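## Task

Get the green foam block into the tote beside the door so that no part of it sticks out past the tote's rim. The robot must not tip over or be left leaning, or the task fails. The block has to stay in the tote by itself; if only the robot's grip or push keeps it there at the end, it is not done.

## Robot and tools

ROBOT. A Hello Robot Stretch 4, about 1.6 m tall, with a single arm. It has an omni-wheel base (rim within 0.23 m of the base origin), a lift riding up a mast, an arm that telescopes forward, a three-joint wrist (yaw, pitch, roll) and a two-finger gripper. Cameras: head_camera (mast top, looking forward and down; turn the base to aim it), head_left_camera and head_right_camera (fisheyes beside it, aimed more steeply down, showing the base and arm), wrist_camera (behind the fingers, looking along them, fingertips near the bottom of the image). A loose object may occasionally get a short shove from outside.

FRAMES. Base frame: origin on the floor below the base centre, x forward, y left, z up. hand_pose, a point between the open fingertips (URDF link pinch), is reported in this frame; with all wrist joints at zero its axes match the base axes, and the printed position may be slightly off. The odometry frame is the base frame as it was when the scene began.

execute_actions. Argument actions is a list holding exactly one action, or empty (then it only reports state and images). cameras picks images: omitted, null or ["all"] gives every camera; [] gives none; an unknown name rejects the call. An action contains base, joints or both, optionally pace and contact_limits; or it contains end_of_arm alone. All its motions begin together.
- base: one command, an offset from where the base last measured itself. {"translate_m": d} drives straight, forward positive, -2 to 2 m. {"strafe_m": d} slides sideways, left positive, -2 to 2 m. {"rotate_rad": d} spins in place, counter-clockwise (left) positive, -3.2 to 3.2 rad.
- joints: absolute targets by name. lift_m 0 to 1.2 (tolerance ±0.004); arm_m 0 to 0.55 (±0.004), extension forward; wrist_yaw_rad -1.134 to 4.276 (±0.02), 0 points ahead, positive turns left, 3.14 is folded back, over 3.4 the arm may block it; wrist_pitch_rad -1.117 to 4.259 (±0.05), 0 level, 1.57 pointing down; wrist_roll_rad -1.117 to 4.259 (±0.02), 0 keeps the fingers level with each other, positive is clockwise viewed from behind; gripper_m -0.038 to 0.141 (±0.004), fingertip gap in metres, negative means fingers pressing together. A joint target past its range is clipped and run, with a note; any other bad value or unknown key rejects the call and nothing moves.
- pace: "slow", "default" (if omitted), "fast", "max". Base top speed 0.1/0.3/0.4/0.6 m/s and turning 1/2/3/4 rad/s respectively; with lift_m above 0.2 at the start of the move these drop, down to 0.3 m/s and 1 rad/s at lift_m 1.2. Wrist speed does not change with pace.
- contact_limits: {"arm_m": x}, x from 0 (gentlest) to 0.75 (firmest), default 0.5; the arm halts with contact_stop when it pushes harder.
- end_of_arm: "enable_torque" re-powers wrist or gripper motors that shut off; they then hold in place.
One action runs at most 15 s. Joints or base left out of an action may still be driving to an earlier target without the status showing it. If a result reports a stop, the remaining execute_actions, wait and finished_scene calls in that same reply are skipped.

wait: seconds 0 to 10; commands nothing, returns state and images. zoom_image: camera plus region [x0, y0, x1, y1] in pixels from the top-left, at most 504 by 504, on that camera's most recent full image. read_manual: section "licences" gives licence texts only. finished_scene: pass the number of the scene being ended; it waits for the robot to settle, reports success and moves on, irreversibly. Replying without any tool call ends everything left.

RESULTS. lidar_m: 12 distances in metres from the base origin, 30-degree sectors starting straight ahead and going counter-clockwise (4th left, 7th rear, 10th right); "-" means nothing seen or closer than 0.25 m. It sees from about 0.15 m up, so tabletops count; it misses clear objects, thin legs and much behind. wrist_depth_mm: 7 by 7 grid of median depths, 100 to 2000 mm, rows from top left; "-" means out of range or hidden; the robot's own parts appear. base_odometry counts wheel turns (slip counts as motion); heading is left-positive, -3.142 to 3.142. If turned_by_wheels and turned_by_imu differ by over about 0.1 rad, the base likely hit something or slipped. base_tilt in degrees, forward and right positive, with a fixed bias up to about 1.5. base_status and joint_status: "done"; "off_target" (resting short, maybe still pushing); "contact_stop_at_<key>" (blocked; lift, arm or wheels go slack, a slack lift may sag under load); "limit_stop_at_<name>"; "time_out"; "torque_fault". After such stops the old target is dropped. "limit_stop_at_tilt" means over 6 degrees of lean: lift, arm and wheels go slack and ignore commands until the lean eases. "limit_stop_at_own_body" means a joint was about to hit the robot; moving it away works. on_its_own lists what this call did not command; its "held at" is a target, not a position. motor_effort: percent of maximum, positive toward larger joint values, bracket is the peak during the last action; readings carry fixed offsets and noise. For wheel_0, wheel_1, wheel_2, positive turns the base right.

GRIPPING. Command a gripper_m smaller than the block's width; the further below, the harder the squeeze, and the block is drawn toward the wrist by up to about a third of that difference. Neither the gripper_m reading nor "done" proves a hold; at commanded values of 0 or more, a firm grip shows as a clear change in gripper_m effort. Fingertips pressed onto a surface can stick: raise the lift. To unfold at scene start, send lift_m 0.4 with wrist_yaw_rad 0 together.

AVOID. A wrist motor forced to its maximum (gripper pressed into something by a base or arm move, or over about 2 kg held level) shuts off with torque_fault and needs enable_torque. Tilting the gripper up (pitch below -0.2) while rolled (roll below -0.4 or above 4) invites body stops. With over 1 kg held and arm_m above 0.2, turning or driving, especially fast, can tip the robot; steady pushing or pulling, a high gripper or a high contact limit raise that risk. Avoid drops, slams, hard hits and heavy pushes. The robot keeps its last command while you compose a reply. Faster robot motion is better.

Each tool is called in YAML: its name, and indented under it one key for each argument.

## Session

execute_actions:
  actions: []

Scene clock: 0.00 s.
base_odometry: x=+0.000 y=+0.000 heading=+0.000 (m, m, rad; odometry frame)
turned_by_wheels: +0.000 (rad since the last result)
turned_by_imu: +0.000 (rad since the last result)
base_tilt: forward=+0.4 right=-0.4 (deg)
lidar_m: 1.51 1.07 0.98 1.01 0.98 1.09 1.56 1.97 0.96 0.69 0.69 0.77
base_status: not commanded
joint_positions: lift_m=+0.241 arm_m=-0.001 wrist_yaw_rad=+3.026 wrist_pitch_rad=+0.008 wrist_roll_rad=+0.014 gripper_m=+0.057
joint_status: not commanded
motor_effort: lift_m=+19 arm_m=+0 wrist_yaw_rad=-1 wrist_pitch_rad=-6 wrist_roll_rad=-1 gripper_m=-2 wheel_0=+0 wheel_1=+0 wheel_2=+0 (%)
hand_pose: x=-0.1071 y=+0.1200 z=+0.4168 quat_wxyz=(+0.058, -0.003, +0.007, +0.998) (m; base frame)
wrist_depth_mm: - 141 - - 1397 1078 878 / - 141 - 1863 1366 1078 891 / 109 141 282 1863 1397 1060 891 / 137 154 - 1863 1366 1060 891 / 1983 - - 1863 1336 1042 878 / 1397 1430 195 1537 198 1042 866 / 991 917 1025 135 1060 960 866
pictures: head_camera, head_left_camera, head_right_camera, wrist_camera
Images, in order (width x height): head_camera 420x560, head_left_camera 420x672, head_right_camera 420x672, wrist_camera 616x392.

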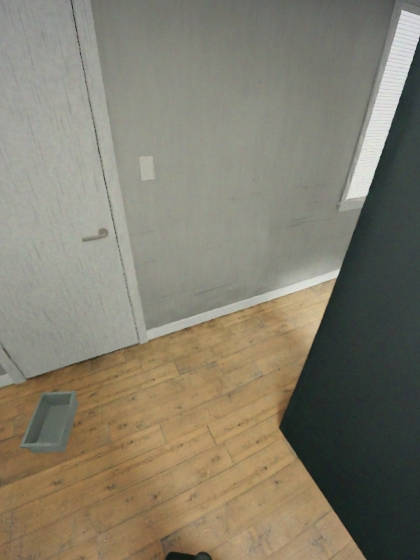

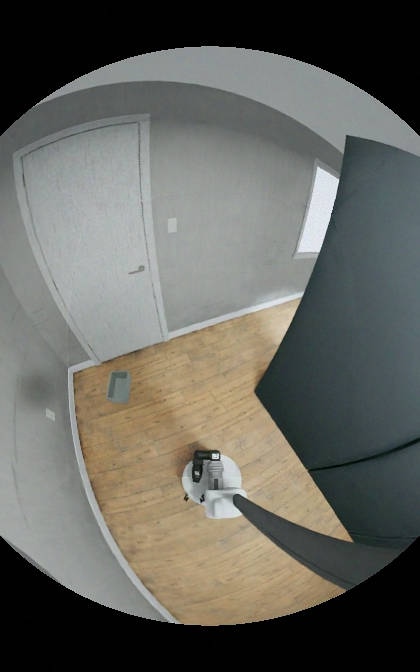

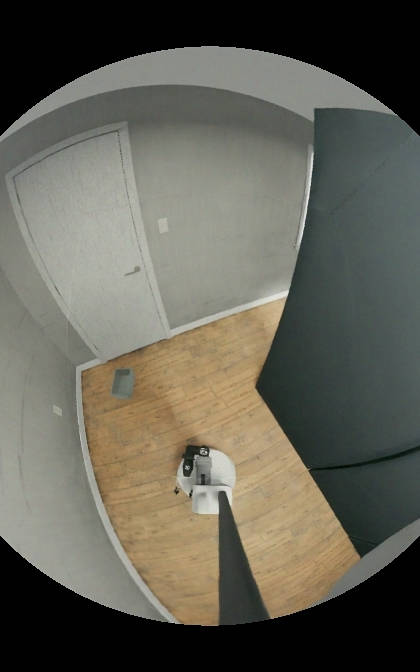

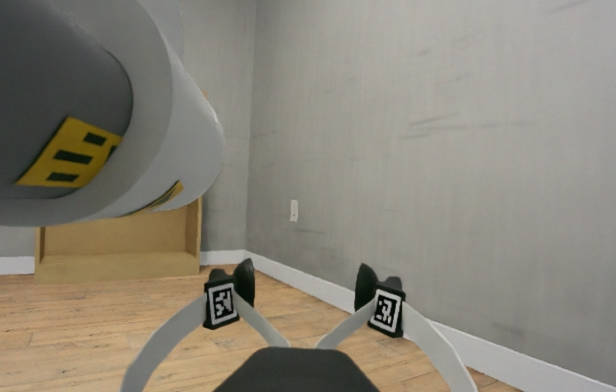

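execute_actions:
  actions:
    - {"base": {"rotate_rad": -2.7}}

Scene clock: 2.70 s.
base_odometry: x=+0.000 y=+0.000 heading=-2.699 (m, m, rad; odometry frame)
turned_by_wheels: -2.699 (rad since the last result)
turned_by_imu: -2.675 (rad since the last result)
base_tilt: forward=+0.5 right=-0.4 (deg)
lidar_m: 1.96 1.04 0.75 0.69 0.73 1.54 1.44 0.97 1.03 0.97 1.03 1.41
base_status: done
joint_positions: lift_m=+0.241 arm_m=-0.001 wrist_yaw_rad=+3.026 wrist_pitch_rad=+0.008 wrist_roll_rad=+0.014 gripper_m=+0.057
joint_status: not commanded
motor_effort: lift_m=+19(20) arm_m=+0(0) wrist_yaw_rad=-1(1) wrist_pitch_rad=-6(7) wrist_roll_rad=+1(0) gripper_m=-4(3) wheel_0=+4(7) wheel_1=+3(7) wheel_2=+4(9) (%)
hand_pose: x=-0.1071 y=+0.1201 z=+0.4168 quat_wxyz=(+0.058, -0.003, +0.007, +0.998) (m; base frame)
wrist_depth_mm: - 141 1576 1576 1661 1661 1808 / - 141 1576 1661 1618 1708 1756 / 109 141 282 1661 1661 1708 1756 / 137 154 1499 1618 1618 1661 1808 / 1430 1499 1576 1618 1661 1756 1808 / 1182 1229 195 1537 198 1618 1576 / 931 931 1025 136 1078 1078 1078
pictures: head_camera, head_left_camera, head_right_camera, wrist_camera
Images, in order (width x height): head_camera 420x560, head_left_camera 420x672, head_right_camera 420x672, wrist_camera 616x392.

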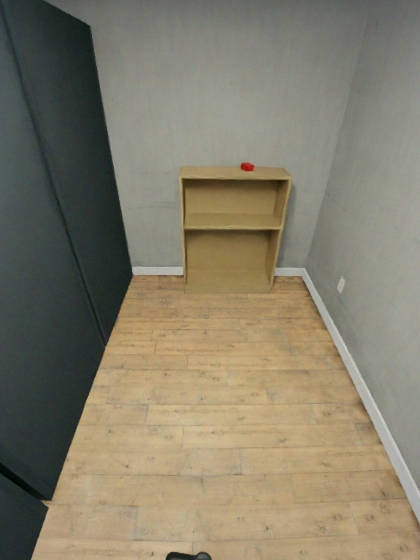

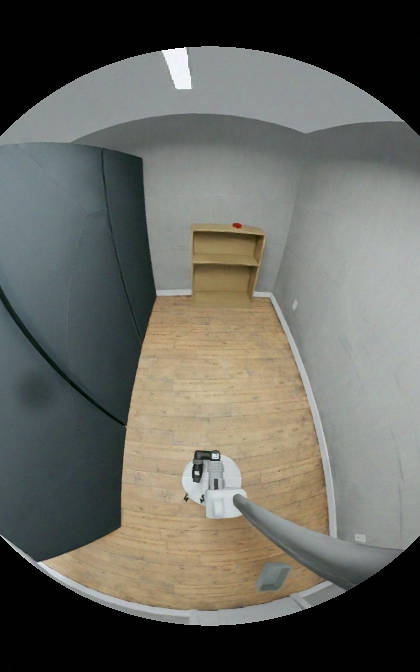

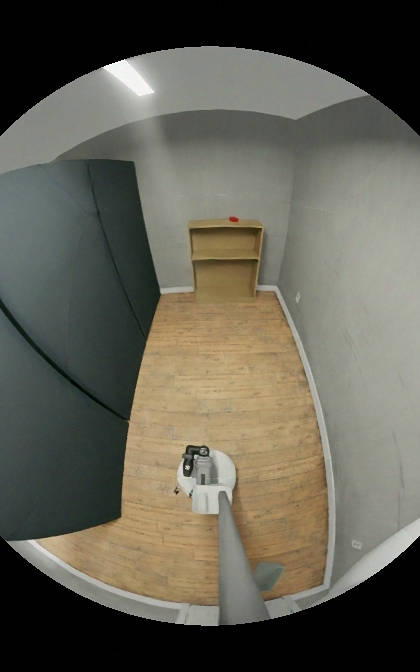

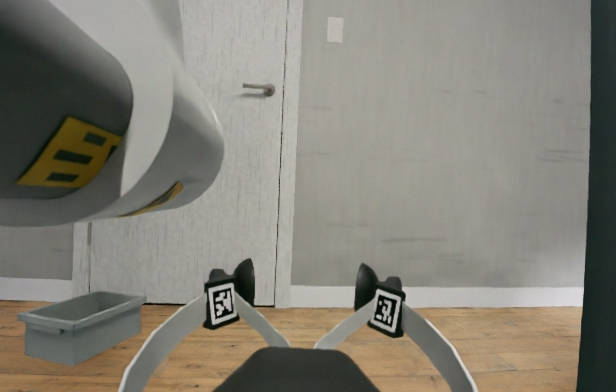

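execute_actions:
  actions:
    - {"base": {"rotate_rad": 1.58}, "joints":{"lift_m":0.2}}
  cameras: ["head_left_camera"]

execute_actions:
  actions:
    - {"base": {"translate_m": 0.33}, "pace":"fast"}
  cameras: ["head_left_camera"]

Scene clock: 5.10 s.
base_odometry: x=+0.000 y=+0.000 heading=-1.120 (m, m, rad; odometry frame)
turned_by_wheels: +1.579 (rad since the last result)
turned_by_imu: +1.566 (rad since the last result)
base_tilt: forward=+0.5 right=-0.5 (deg)
lidar_m: 0.70 0.72 1.55 1.41 1.03 1.05 1.00 1.05 1.45 1.98 1.02 0.73
base_status: done
joint_positions: lift_m=+0.200 arm_m=-0.001 wrist_yaw_rad=+3.026 wrist_pitch_rad=+0.008 wrist_roll_rad=+0.014 gripper_m=+0.057
joint_status: all done
motor_effort: lift_m=+18(16) arm_m=+0(0) wrist_yaw_rad=+0(1) wrist_pitch_rad=-7(6) wrist_roll_rad=+0(1) gripper_m=-4(3) wheel_0=-3(7) wheel_1=-2(6) wheel_2=-3(7) (%)
hand_pose: x=-0.1071 y=+0.1200 z=+0.3761 quat_wxyz=(+0.058, -0.003, +0.007, +0.998) (m; base frame)
wrist_depth_mm: - 141 1098 1118 1138 1205 1229 / - 140 1098 1160 1160 1205 1229 / 109 141 283 1160 1182 1205 1229 / 137 154 1138 1118 1138 1182 1229 / 1042 1098 1118 1160 1160 1205 1205 / 1060 1078 195 1138 198 1182 1229 / 878 842 931 135 976 976 1025
pictures: head_left_camera
Images, in order (width x height): head_left_camera 420x672.

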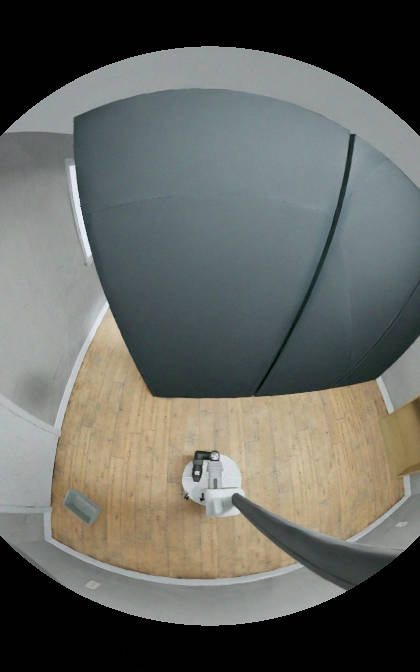

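Scene clock: 7.20 s.
base_odometry: x=+0.144 y=-0.297 heading=-1.120 (m, m, rad; odometry frame)
turned_by_wheels: +0.000 (rad since the last result)
turned_by_imu: +0.000 (rad since the last result)
base_tilt: forward=+0.4 right=-0.5 (deg)
lidar_m: 0.37 0.39 0.56 1.45 1.15 1.40 1.32 1.40 1.91 1.54 0.56 0.39
base_status: done
joint_positions: lift_m=+0.200 arm_m=-0.001 wrist_yaw_rad=+3.026 wrist_pitch_rad=+0.008 wrist_roll_rad=+0.014 gripper_m=+0.057
joint_status: not commanded
motor_effort: lift_m=+18(18) arm_m=+0(0) wrist_yaw_rad=+0(1) wrist_pitch_rad=-6(6) wrist_roll_rad=+1(1) gripper_m=-4(2) wheel_0=+0(8) wheel_1=+0(10) wheel_2=-1(15) (%)
hand_pose: x=-0.1071 y=+0.1200 z=+0.3761 quat_wxyz=(+0.058, -0.003, +0.007, +0.998) (m; base frame)
wrist_depth_mm: - 141 1397 1464 1499 1537 1576 / - 141 1430 1464 1537 1576 1576 / 109 141 283 1464 1499 1576 1576 / 137 154 1464 1464 1499 1537 1576 / 1366 1397 1430 1464 1464 1537 1618 / 1255 1336 195 1430 199 1499 1537 / 891 842 946 135 960 976 946
pictures: head_left_camera
Images, in order (width x height): head_left_camera 420x672.

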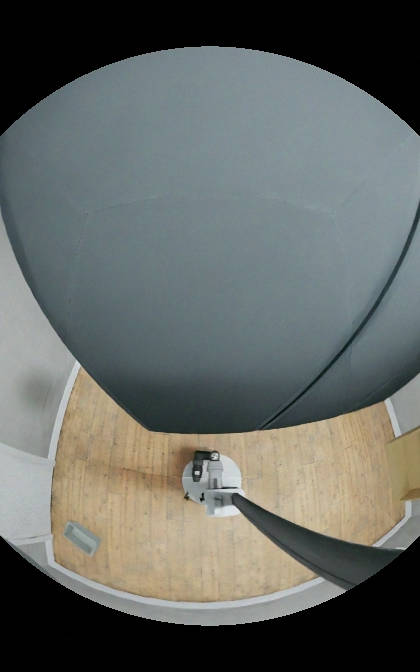

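execute_actions:
  actions:
    - {"base": {"strafe_m": 1.0}, "pace":"fast"}
  cameras: ["head_camera","head_left_camera","head_right_camera"]

Scene clock: 10.87 s.
base_odometry: x=+1.044 y=+0.139 heading=-1.120 (m, m, rad; odometry frame)
turned_by_wheels: +0.000 (rad since the last result)
turned_by_imu: +0.001 (rad since the last result)
base_tilt: forward=+0.5 right=-0.4 (deg)
lidar_m: 1.78 0.68 0.48 0.46 0.45 0.66 0.73 1.39 1.92 1.52 0.61 0.69
base_status: done
joint_positions: lift_m=+0.200 arm_m=-0.001 wrist_yaw_rad=+3.026 wrist_pitch_rad=+0.008 wrist_roll_rad=+0.014 gripper_m=+0.057
joint_status: not commanded
motor_effort: lift_m=+18(18) arm_m=+0(0) wrist_yaw_rad=+0(1) wrist_pitch_rad=-6(7) wrist_roll_rad=+1(0) gripper_m=-4(2) wheel_0=+3(16) wheel_1=-2(12) wheel_2=+0(2) (%)
hand_pose: x=-0.1071 y=+0.1200 z=+0.3761 quat_wxyz=(+0.058, -0.003, +0.007, +0.998) (m; base frame)
wrist_depth_mm: - 141 1430 1499 1098 654 469 / - 141 1464 1464 1098 647 473 / 109 140 283 1430 1078 640 469 / 137 154 1430 1499 1098 640 462 / 1366 1430 1464 1499 1078 627 462 / 1281 1308 195 1430 198 627 455 / 904 842 809 136 904 559 449
pictures: head_camera, head_left_camera, head_right_camera
Images, in order (width x height): head_camera 420x560, head_left_camera 420x672, head_right_camera 420x672.

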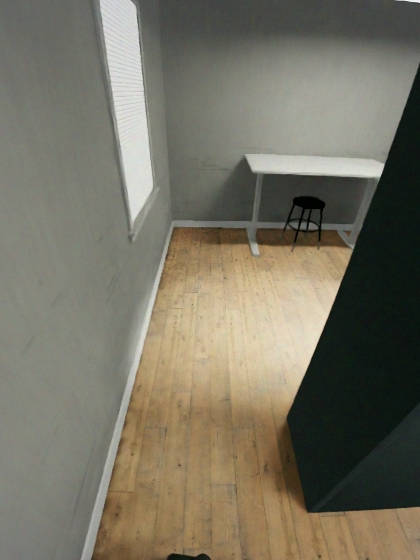

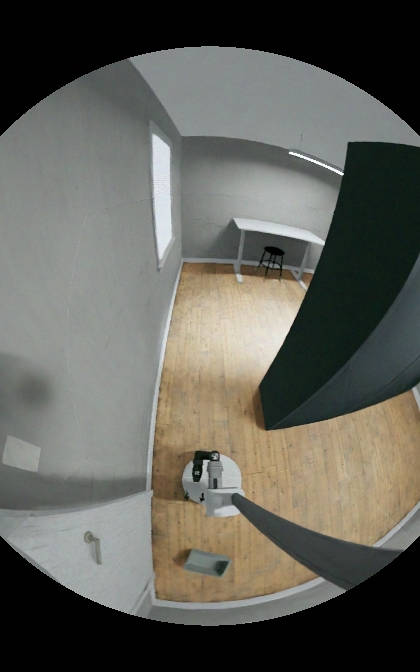

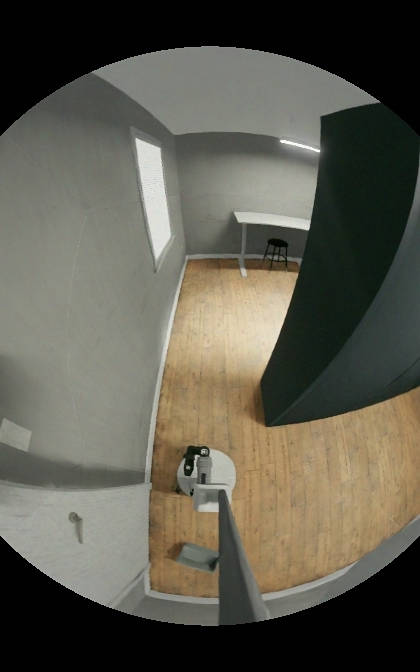

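execute_actions:
  actions:
    - {"base": {"translate_m": 1.5}, "pace":"max"}
  cameras: ["head_camera","head_left_camera","head_right_camera"]

Scene clock: 14.93 s.
base_odometry: x=+1.698 y=-1.211 heading=-1.120 (m, m, rad; odometry frame)
turned_by_wheels: +0.000 (rad since the last result)
turned_by_imu: +0.000 (rad since the last result)
base_tilt: forward=+0.5 right=-0.5 (deg)
lidar_m: 1.60 0.63 0.46 0.43 0.50 0.69 1.76 0.82 0.94 2.45 1.59 1.17
base_status: done
joint_positions: lift_m=+0.200 arm_m=-0.001 wrist_yaw_rad=+3.026 wrist_pitch_rad=+0.008 wrist_roll_rad=+0.014 gripper_m=+0.057
joint_status: not commanded
motor_effort: lift_m=+18(18) arm_m=+0(0) wrist_yaw_rad=-2(2) wrist_pitch_rad=-6(7) wrist_roll_rad=+1(2) gripper_m=-3(4) wheel_0=-2(8) wheel_1=-2(7) wheel_2=+2(17) (%)
hand_pose: x=-0.1071 y=+0.1200 z=+0.3761 quat_wxyz=(+0.058, -0.003, +0.007, +0.998) (m; base frame)
wrist_depth_mm: - 141 - - 1229 699 504 / - 141 - - 1205 691 504 / 109 141 283 - 1182 691 500 / 137 154 - - 1160 691 500 / 960 - - - 1138 676 492 / 946 1336 195 1430 199 661 484 / 854 854 931 135 904 603 480
pictures: head_camera, head_left_camera, head_right_camera
Images, in order (width x height): head_camera 420x560, head_left_camera 420x672, head_right_camera 420x672.

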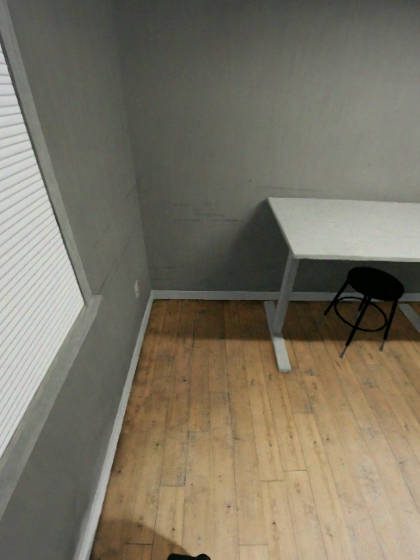

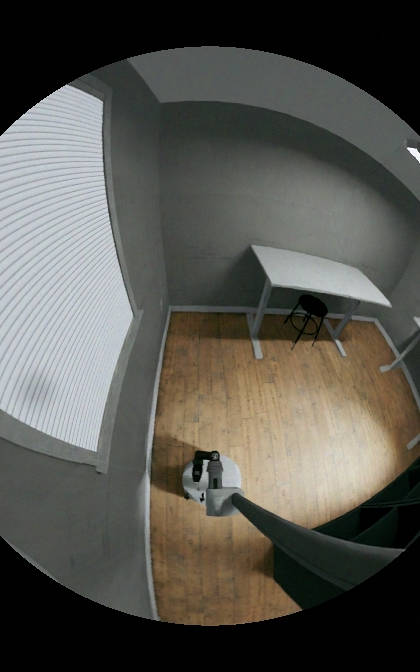

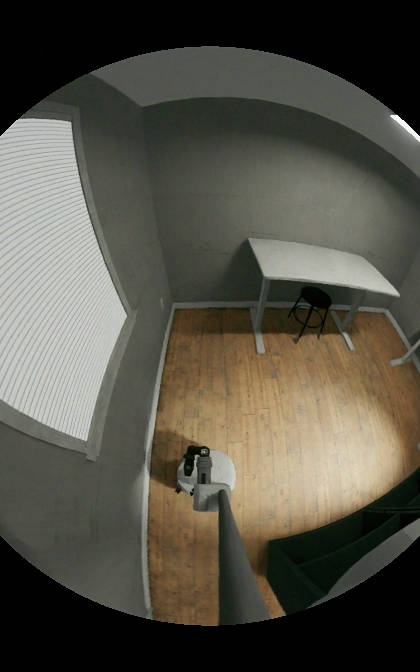

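execute_actions:
  actions:
    - {"base": {"rotate_rad": -1.75}, "pace":"fast"}
  cameras: ["head_camera","head_left_camera","head_right_camera"]

Scene clock: 16.77 s.
base_odometry: x=+1.698 y=-1.211 heading=-2.870 (m, m, rad; odometry frame)
turned_by_wheels: -1.750 (rad since the last result)
turned_by_imu: -1.734 (rad since the last result)
base_tilt: forward=+0.5 right=-0.5 (deg)
lidar_m: 1.54 1.96 1.25 1.17 0.82 0.49 0.44 0.47 0.59 1.09 0.87 0.81
base_status: done
joint_positions: lift_m=+0.200 arm_m=-0.001 wrist_yaw_rad=+3.026 wrist_pitch_rad=+0.008 wrist_roll_rad=+0.014 gripper_m=+0.057
joint_status: not commanded
motor_effort: lift_m=+18(18) arm_m=+0(0) wrist_yaw_rad=-1(0) wrist_pitch_rad=-7(6) wrist_roll_rad=+1(0) gripper_m=-3(2) wheel_0=+2(11) wheel_1=+0(9) wheel_2=+1(11) (%)
hand_pose: x=-0.1071 y=+0.1201 z=+0.3761 quat_wxyz=(+0.058, -0.003, +0.007, +0.998) (m; base frame)
wrist_depth_mm: - 141 603 647 683 732 778 / - 141 603 647 699 759 831 / 109 141 283 647 699 750 820 / 137 155 603 647 691 750 820 / 539 564 603 640 699 759 809 / 535 559 195 647 199 759 831 / 535 559 603 135 683 759 820
pictures: head_camera, head_left_camera, head_right_camera
Images, in order (width x height): head_camera 420x560, head_left_camera 420x672, head_right_camera 420x672.

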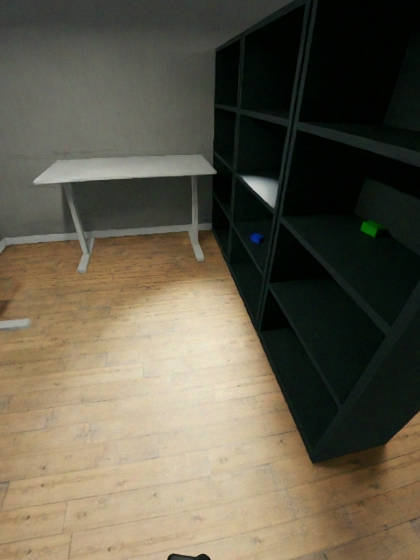

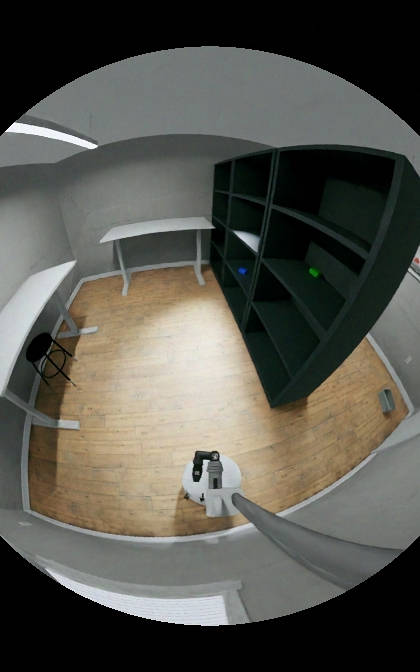

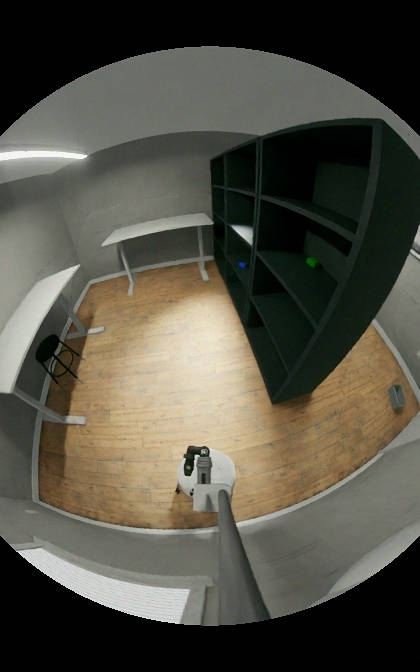

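execute_actions:
  actions:
    - {"base": {"rotate_rad": -1.42}, "pace":"fast"}
  cameras: ["head_left_camera"]

execute_actions:
  actions:
    - {"base": {"strafe_m": 1.0}, "joints":{"lift_m":0.8,"wrist_yaw_rad":0,"gripper_m":0.12}, "pace":"fast"}

Scene clock: 18.63 s.
base_odometry: x=+1.698 y=-1.211 heading=+1.994 (m, m, rad; odometry frame)
turned_by_wheels: -1.420 (rad since the last result)
turned_by_imu: -1.407 (rad since the last result)
base_tilt: forward=+0.4 right=-0.5 (deg)
lidar_m: 1.64 0.82 0.90 2.27 1.70 1.17 1.48 0.68 0.45 0.45 0.49 0.67
base_status: done
joint_positions: lift_m=+0.200 arm_m=-0.001 wrist_yaw_rad=+3.026 wrist_pitch_rad=+0.008 wrist_roll_rad=+0.014 gripper_m=+0.057
joint_status: not commanded
motor_effort: lift_m=+18(18) arm_m=+0(0) wrist_yaw_rad=-2(1) wrist_pitch_rad=-6(7) wrist_roll_rad=+1(0) gripper_m=-3(2) wheel_0=+2(8) wheel_1=+1(13) wheel_2=+2(12) (%)
hand_pose: x=-0.1071 y=+0.1201 z=+0.3761 quat_wxyz=(+0.058, -0.003, +0.007, +0.998) (m; base frame)
wrist_depth_mm: - 141 1983 - - - - / - 141 1983 - 1499 1576 1661 / 109 141 283 - - - - / 137 155 1983 - - - - / 1025 1708 1983 - - - - / 1008 1336 195 1397 198 1499 1499 / 866 842 917 135 991 976 1042
pictures: head_left_camera
Images, in order (width x height): head_left_camera 420x672.

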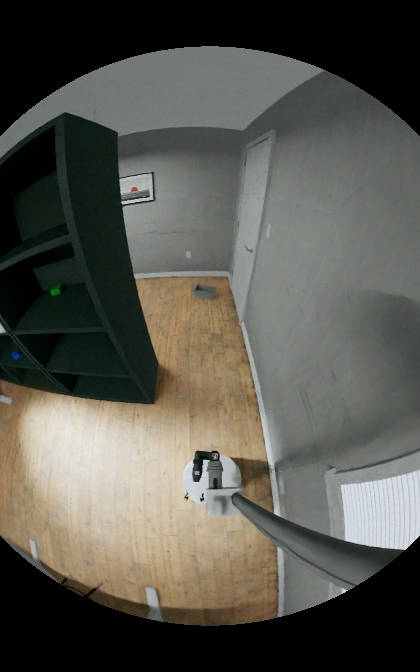

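Scene clock: 22.37 s.
base_odometry: x=+0.786 y=-1.622 heading=+1.994 (m, m, rad; odometry frame)
turned_by_wheels: +0.000 (rad since the last result)
turned_by_imu: +0.001 (rad since the last result)
base_tilt: forward=+0.5 right=-0.5 (deg)
lidar_m: 0.61 0.64 0.85 1.46 1.51 1.23 1.16 1.18 1.56 1.45 1.51 0.65
base_status: done
joint_positions: lift_m=+0.800 arm_m=-0.001 wrist_yaw_rad=+0.000 wrist_pitch_rad=+0.008 wrist_roll_rad=+0.014 gripper_m=+0.120
joint_status: all done
motor_effort: lift_m=+22(23) arm_m=+0(0) wrist_yaw_rad=-1(6) wrist_pitch_rad=-7(6) wrist_roll_rad=+0(1) gripper_m=-1(2) wheel_0=+1(13) wheel_1=-1(8) wheel_2=+0(1) (%)
hand_pose: x=+0.4580 y=-0.0874 z=+0.9758 quat_wxyz=(+1.000, +0.007, +0.004, +0.000) (m; base frame)
wrist_depth_mm: 615 831 842 831 809 732 549 / 621 831 842 842 842 798 549 / 640 820 854 854 842 778 544 / 627 831 842 842 854 788 544 / 387 387 387 394 392 407 436 / 647 831 820 842 214 668 525 / 654 820 842 141 842 691 525
pictures: head_camera, head_left_camera, head_right_camera, wrist_camera
Images, in order (width x height): head_camera 420x560, head_left_camera 420x672, head_right_camera 420x672, wrist_camera 616x392.

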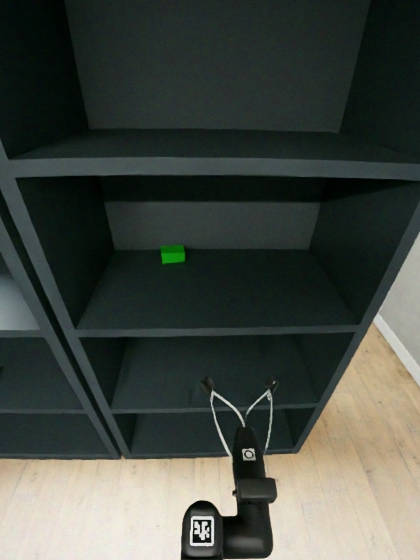

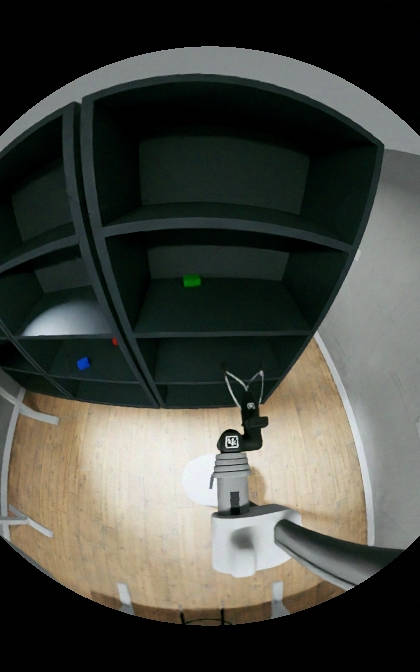

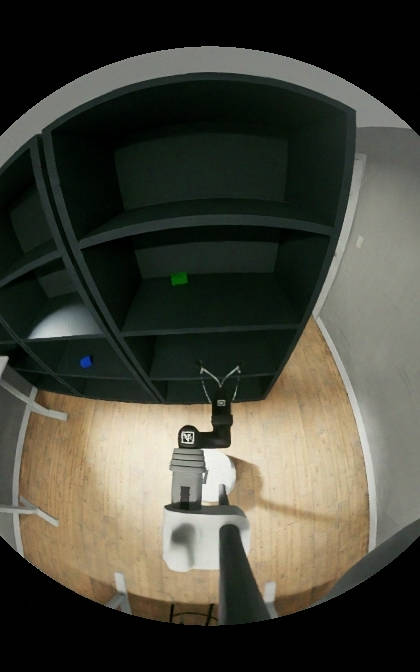

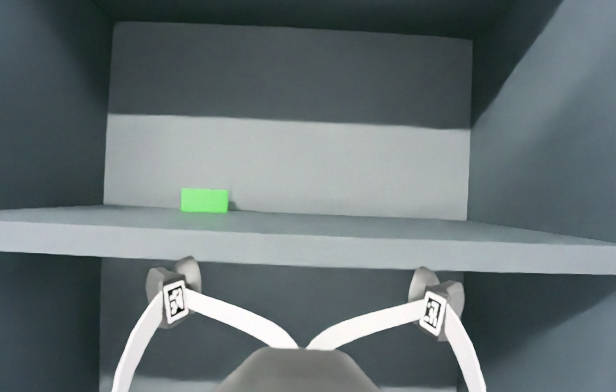

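execute_actions:
  actions:
    - {"base": {"strafe_m": 0.215}, "joints":{"lift_m":0.96,"wrist_pitch_rad":0.3,"gripper_m":0.141}}
  cameras: ["head_camera","wrist_camera"]

Scene clock: 26.07 s.
base_odometry: x=+0.590 y=-1.710 heading=+1.994 (m, m, rad; odometry frame)
turned_by_wheels: +0.000 (rad since the last result)
turned_by_imu: +0.001 (rad since the last result)
base_tilt: forward=+0.4 right=-0.5 (deg)
lidar_m: 0.60 0.62 0.82 1.23 1.29 1.21 1.17 1.20 1.74 1.65 0.94 0.64
base_status: done
joint_positions: lift_m=+0.960 arm_m=-0.001 wrist_yaw_rad=+0.000 wrist_pitch_rad=+0.302 wrist_roll_rad=+0.014 gripper_m=+0.141
joint_status: all done
motor_effort: lift_m=+23(23) arm_m=+0(0) wrist_yaw_rad=-4(2) wrist_pitch_rad=-5(4) wrist_roll_rad=+1(1) gripper_m=+0(1) wheel_0=+0(9) wheel_1=-1(8) wheel_2=+0(1) (%)
hand_pose: x=+0.4449 y=-0.0874 z=+1.0522 quat_wxyz=(+0.989, +0.007, +0.150, -0.001) (m; base frame)
wrist_depth_mm: 338 480 732 750 741 750 759 / 353 492 768 778 778 788 788 / 366 496 809 798 820 820 809 / 382 492 603 621 640 668 691 / 404 402 410 415 427 430 439 / 424 421 842 931 917 418 798 / 445 521 842 135 878 891 809
pictures: head_camera, wrist_camera
Images, in order (width x height): head_camera 420x560, wrist_camera 616x392.

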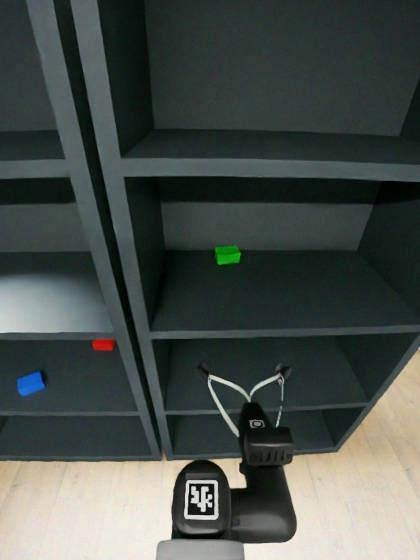

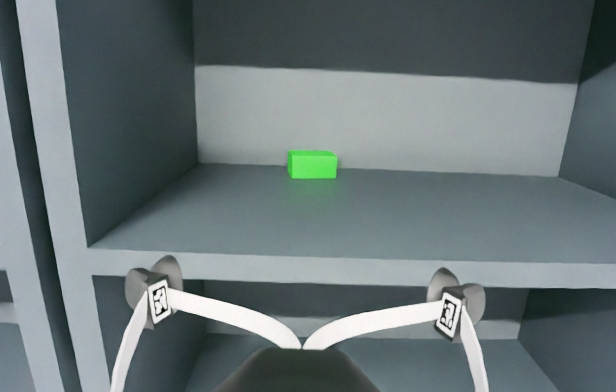

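execute_actions:
  actions:
    - {"base": {"translate_m": 0.2}, "joints":{"arm_m":0.22}}
  cameras: ["head_camera","wrist_camera"]

Scene clock: 28.23 s.
base_odometry: x=+0.508 y=-1.528 heading=+1.994 (m, m, rad; odometry frame)
turned_by_wheels: +0.000 (rad since the last result)
turned_by_imu: +0.001 (rad since the last result)
base_tilt: forward=+0.4 right=-0.4 (deg)
lidar_m: 0.38 0.42 0.56 1.25 1.31 1.43 1.37 1.41 1.76 1.69 0.61 0.41
base_status: done
joint_positions: lift_m=+0.960 arm_m=+0.218 wrist_yaw_rad=+0.000 wrist_pitch_rad=+0.302 wrist_roll_rad=+0.014 gripper_m=+0.141
joint_status: all done
motor_effort: lift_m=+22(23) arm_m=+9(9) wrist_yaw_rad=-2(2) wrist_pitch_rad=-5(6) wrist_roll_rad=+1(0) gripper_m=+0(1) wheel_0=+2(6) wheel_1=+2(9) wheel_2=+0(15) (%)
hand_pose: x=+0.6648 y=-0.0874 z=+1.0521 quat_wxyz=(+0.989, +0.007, +0.151, -0.001) (m; base frame)
wrist_depth_mm: 347 364 368 366 366 368 373 / 353 379 382 384 384 384 384 / 359 397 399 402 399 402 402 / 362 418 418 421 418 421 424 / 351 394 399 329 418 424 433 / 290 270 276 309 285 286 319 / 236 237 244 135 249 250 257
pictures: head_camera, wrist_camera
Images, in order (width x height): head_camera 420x560, wrist_camera 616x392.

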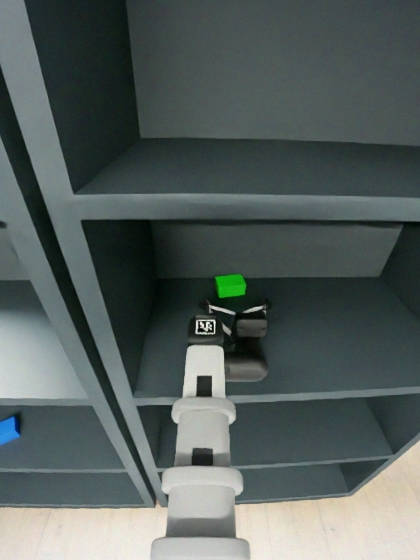

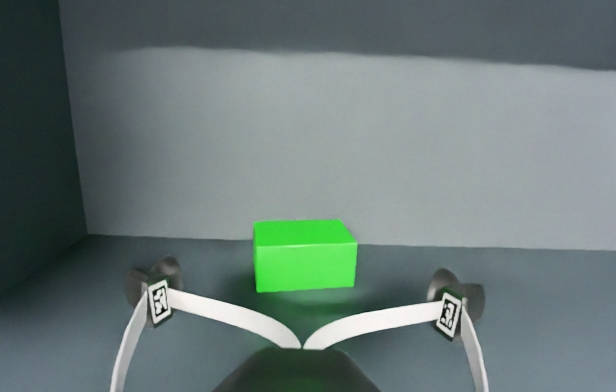

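execute_actions:
  actions:
    - {"joints":{"arm_m":0.345,"lift_m":0.93},"contact_limits":{"arm_m":0.25}}
  cameras: ["head_camera","wrist_camera"]

Scene clock: 29.97 s.
base_odometry: x=+0.508 y=-1.528 heading=+1.994 (m, m, rad; odometry frame)
turned_by_wheels: +0.000 (rad since the last result)
turned_by_imu: +0.000 (rad since the last result)
base_tilt: forward=+0.5 right=-0.5 (deg)
lidar_m: 0.38 0.41 0.53 1.26 1.32 1.44 1.40 1.37 1.76 1.69 0.61 0.41
base_status: not commanded
joint_positions: lift_m=+0.930 arm_m=+0.343 wrist_yaw_rad=+0.000 wrist_pitch_rad=+0.302 wrist_roll_rad=+0.014 gripper_m=+0.141
joint_status: all done
motor_effort: lift_m=+17(20) arm_m=+9(11) wrist_yaw_rad=-1(1) wrist_pitch_rad=-5(6) wrist_roll_rad=+1(1) gripper_m=+0(1) wheel_0=+2(2) wheel_1=+2(2) wheel_2=+0(1) (%)
contact_limits: arm_m 0.25
hand_pose: x=+0.7897 y=-0.0874 z=+1.0226 quat_wxyz=(+0.989, +0.007, +0.151, -0.001) (m; base frame)
wrist_depth_mm: 250 253 253 253 255 254 257 / 262 262 264 265 265 265 267 / 273 276 276 277 277 277 278 / 287 287 289 290 289 291 291 / 300 298 296 240 303 306 306 / 241 224 192 199 206 239 266 / 198 199 198 135 208 210 219
pictures: head_camera, wrist_camera
Images, in order (width x height): head_camera 420x560, wrist_camera 616x392.

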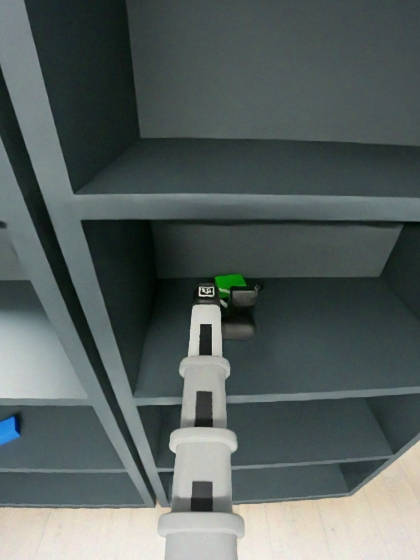

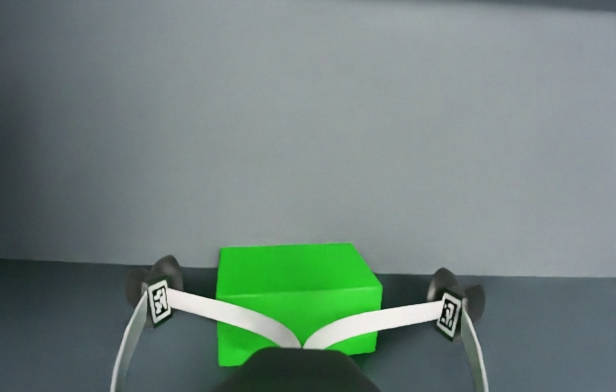

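execute_actions:
  actions:
    - {"joints":{"lift_m":0.924,"arm_m":0.352,"gripper_m":0.055}}
  cameras: ["head_camera","wrist_camera"]

Scene clock: 32.13 s.
base_odometry: x=+0.508 y=-1.528 heading=+1.994 (m, m, rad; odometry frame)
turned_by_wheels: +0.000 (rad since the last result)
turned_by_imu: +0.001 (rad since the last result)
base_tilt: forward=+0.5 right=-0.5 (deg)
lidar_m: 0.39 0.42 0.56 1.26 1.30 1.45 1.37 1.42 1.75 1.68 0.60 0.42
base_status: not commanded
joint_positions: lift_m=+0.924 arm_m=+0.350 wrist_yaw_rad=+0.000 wrist_pitch_rad=+0.302 wrist_roll_rad=+0.014 gripper_m=+0.055
joint_status: all done
motor_effort: lift_m=+17(17) arm_m=+9(12) wrist_yaw_rad=-3(2) wrist_pitch_rad=-6(6) wrist_roll_rad=+0(1) gripper_m=-17(16) wheel_0=+2(2) wheel_1=+2(2) wheel_2=+0(1) (%)
hand_pose: x=+0.7967 y=-0.0874 z=+1.0166 quat_wxyz=(+0.989, +0.007, +0.151, -0.001) (m; base frame)
wrist_depth_mm: 245 246 246 247 248 248 249 / 254 255 257 257 257 258 258 / 266 268 270 270 270 270 270 / 279 279 279 282 282 282 283 / 287 290 287 221 296 297 298 / 232 225 180 180 187 254 255 / 190 187 186 179 191 193 206
pictures: head_camera, wrist_camera
Images, in order (width x height): head_camera 420x560, wrist_camera 616x392.

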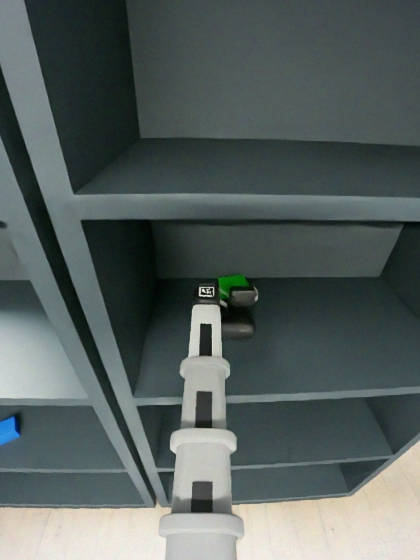

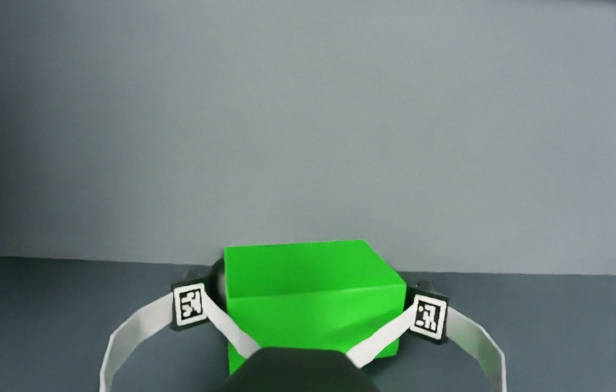

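Gripped (effort -17). Lift and check.

execute_actions:
  actions:
    - {"joints":{"lift_m":0.97}}
  cameras: ["wrist_camera"]

execute_actions:
  actions:
    - {"base":{"translate_m":-0.25},"joints":{"arm_m":0.0}}
  cameras: ["head_camera","wrist_camera"]

Scene clock: 33.27 s.
base_odometry: x=+0.508 y=-1.528 heading=+1.994 (m, m, rad; odometry frame)
turned_by_wheels: +0.000 (rad since the last result)
turned_by_imu: +0.000 (rad since the last result)
base_tilt: forward=+0.5 right=-0.5 (deg)
lidar_m: 0.37 0.42 0.55 1.27 1.30 1.40 1.39 1.41 1.75 1.67 0.60 0.42
base_status: not commanded
joint_positions: lift_m=+0.970 arm_m=+0.350 wrist_yaw_rad=+0.000 wrist_pitch_rad=+0.302 wrist_roll_rad=+0.014 gripper_m=+0.055
joint_status: all done
motor_effort: lift_m=+23(21) arm_m=+9(9) wrist_yaw_rad=+1(2) wrist_pitch_rad=-6(6) wrist_roll_rad=+1(2) gripper_m=-16(17) wheel_0=+2(2) wheel_1=+2(2) wheel_2=-1(0) (%)
hand_pose: x=+0.7967 y=-0.0874 z=+1.0620 quat_wxyz=(+0.989, +0.007, +0.151, -0.001) (m; base frame)
wrist_depth_mm: 245 245 245 247 248 248 249 / 255 256 257 258 258 259 257 / 266 268 267 270 270 271 271 / 278 281 281 282 282 283 283 / 294 294 289 220 294 298 300 / 303 296 181 179 186 306 310 / 250 245 245 178 251 254 271
pictures: wrist_camera
Images, in order (width x height): wrist_camera 616x392.

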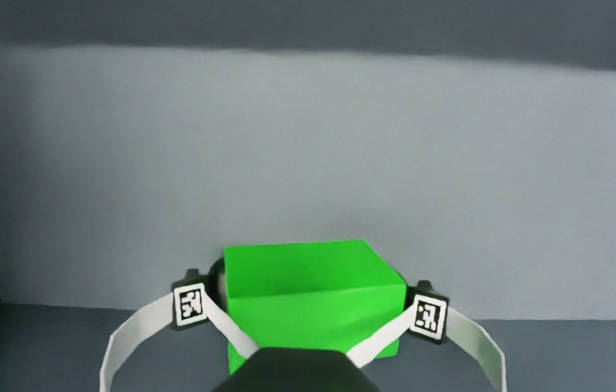

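Scene clock: 35.57 s.
base_odometry: x=+0.611 y=-1.756 heading=+1.994 (m, m, rad; odometry frame)
turned_by_wheels: +0.000 (rad since the last result)
turned_by_imu: +0.001 (rad since the last result)
base_tilt: forward=+0.5 right=-0.4 (deg)
lidar_m: 0.63 0.67 0.90 1.23 1.26 1.15 1.11 1.14 1.76 1.65 0.96 0.69
base_status: done
joint_positions: lift_m=+0.970 arm_m=+0.002 wrist_yaw_rad=+0.000 wrist_pitch_rad=+0.303 wrist_roll_rad=+0.014 gripper_m=+0.055
joint_status: all done
motor_effort: lift_m=+22(23) arm_m=-9(11) wrist_yaw_rad=-2(2) wrist_pitch_rad=-7(8) wrist_roll_rad=+0(0) gripper_m=-18(17) wheel_0=-2(7) wheel_1=-2(3) wheel_2=+0(13) (%)
hand_pose: x=+0.4478 y=-0.0875 z=+1.0619 quat_wxyz=(+0.989, +0.007, +0.151, -0.001) (m; base frame)
wrist_depth_mm: 379 480 788 798 809 788 798 / 397 484 809 831 831 831 820 / 413 500 842 866 866 878 854 / 433 500 640 647 668 699 715 / 459 452 455 220 455 466 462 / 492 473 180 181 187 991 820 / 798 521 798 179 854 866 809
pictures: head_camera, wrist_camera
Images, in order (width x height): head_camera 420x560, wrist_camera 616x392.

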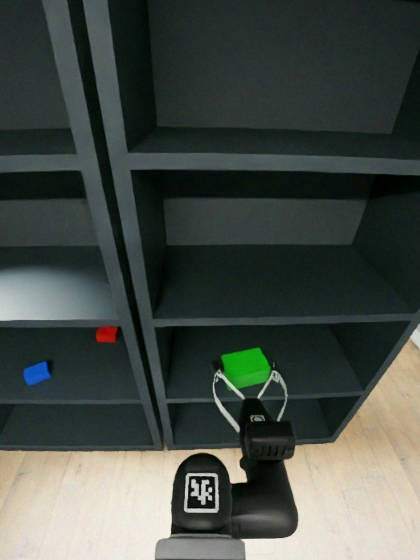

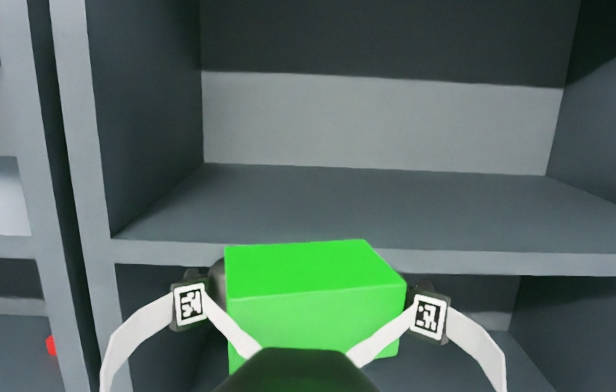

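execute_actions:
  actions:
    - {"base":{"strafe_m":-1.19},"joints":{"lift_m":0.3},"pace":"fast"}
  cameras: ["head_camera","wrist_camera"]

Scene clock: 40.17 s.
base_odometry: x=+1.696 y=-1.267 heading=+1.994 (m, m, rad; odometry frame)
turned_by_wheels: +0.000 (rad since the last result)
turned_by_imu: -0.001 (rad since the last result)
base_tilt: forward=+0.4 right=-0.6 (deg)
lidar_m: 1.71 0.84 0.99 2.36 1.60 1.15 1.35 0.73 0.51 0.47 0.53 0.72
base_status: done
joint_positions: lift_m=+0.300 arm_m=+0.002 wrist_yaw_rad=+0.000 wrist_pitch_rad=+0.303 wrist_roll_rad=+0.014 gripper_m=+0.055
joint_status: all done
motor_effort: lift_m=+16(22) arm_m=-9(9) wrist_yaw_rad=-3(0) wrist_pitch_rad=-8(8) wrist_roll_rad=+0(0) gripper_m=-17(17) wheel_0=+1(11) wheel_1=+0(12) wheel_2=+0(1) (%)
hand_pose: x=+0.4478 y=-0.0874 z=+0.3924 quat_wxyz=(+0.989, +0.007, +0.151, -0.001) (m; base frame)
wrist_depth_mm: 750 - - - 1618 842 591 / 768 - - - 1576 831 580 / 778 - - - 1537 831 585 / 788 1618 1708 1756 1499 820 574 / 788 1098 1138 220 1118 798 569 / 778 809 180 181 187 715 569 / 676 661 668 179 683 654 569
pictures: head_camera, wrist_camera
Images, in order (width x height): head_camera 420x560, wrist_camera 616x392.

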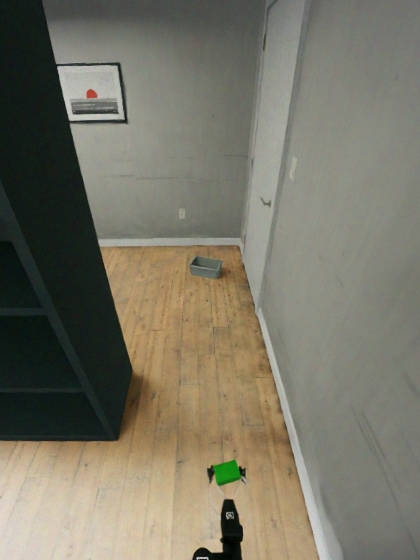

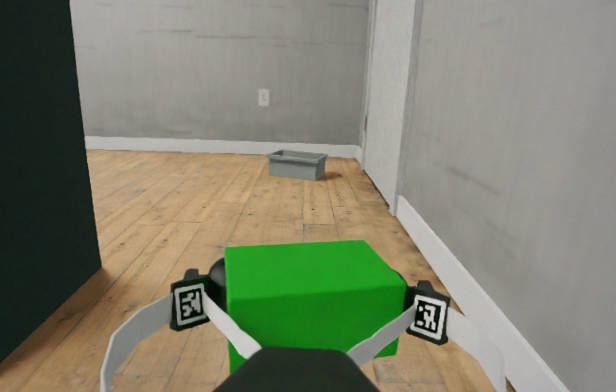

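execute_actions:
  actions:
    - {"base":{"translate_m":1.55},"joints":{"lift_m":0.4, "wrist_pitch_rad":0.9},"pace":"max"}

Scene clock: 44.63 s.
base_odometry: x=+1.059 y=+0.146 heading=+1.994 (m, m, rad; odometry frame)
turned_by_wheels: +0.000 (rad since the last result)
turned_by_imu: +0.001 (rad since the last result)
base_tilt: forward=+0.5 right=-0.5 (deg)
lidar_m: 0.66 1.38 1.81 1.81 0.64 0.70 1.88 0.69 0.43 0.41 0.42 0.51
base_status: done
joint_positions: lift_m=+0.400 arm_m=+0.001 wrist_yaw_rad=+0.000 wrist_pitch_rad=+0.902 wrist_roll_rad=+0.014 gripper_m=+0.055
joint_status: all done
motor_effort: lift_m=+21(26) arm_m=-8(9) wrist_yaw_rad=+0(0) wrist_pitch_rad=-5(7) wrist_roll_rad=+0(0) gripper_m=-15(18) wheel_0=+0(9) wheel_1=+1(5) wheel_2=-1(18) (%)
hand_pose: x=+0.3513 y=-0.0875 z=+0.3518 quat_wxyz=(+0.900, +0.006, +0.436, -0.003) (m; base frame)
wrist_depth_mm: 1060 1078 1078 1098 1060 668 459 / 917 946 946 946 960 661 459 / 798 798 750 778 831 661 462 / 691 699 699 676 732 661 455 / 627 627 640 220 640 627 455 / 564 559 181 180 186 564 452 / 517 512 512 179 521 521 445
pictures: head_camera, head_left_camera, head_right_camera, wrist_camera
Images, in order (width x height): head_camera 420x560, head_left_camera 420x672, head_right_camera 420x672, wrist_camera 616x392.

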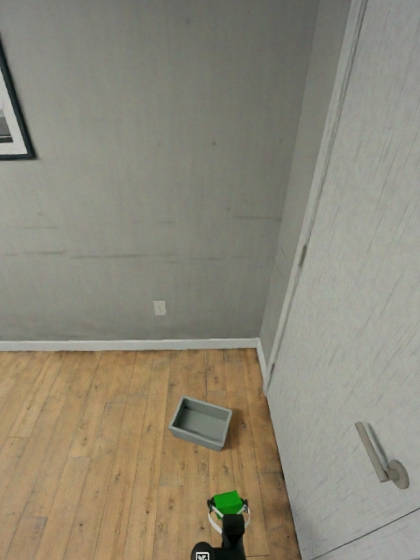

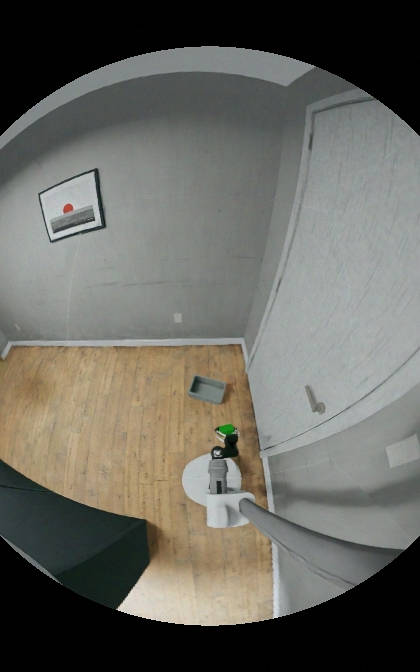

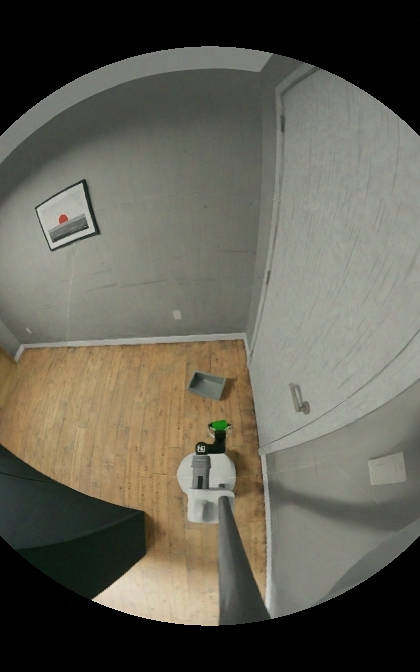

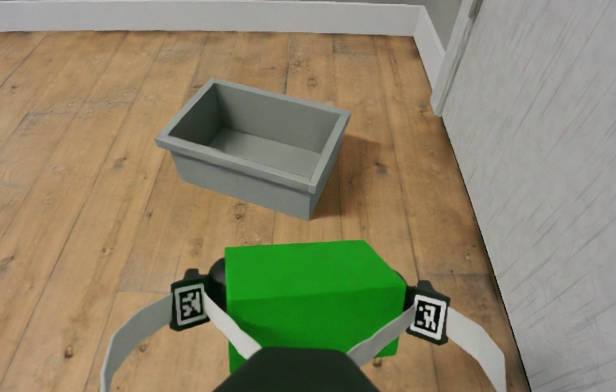

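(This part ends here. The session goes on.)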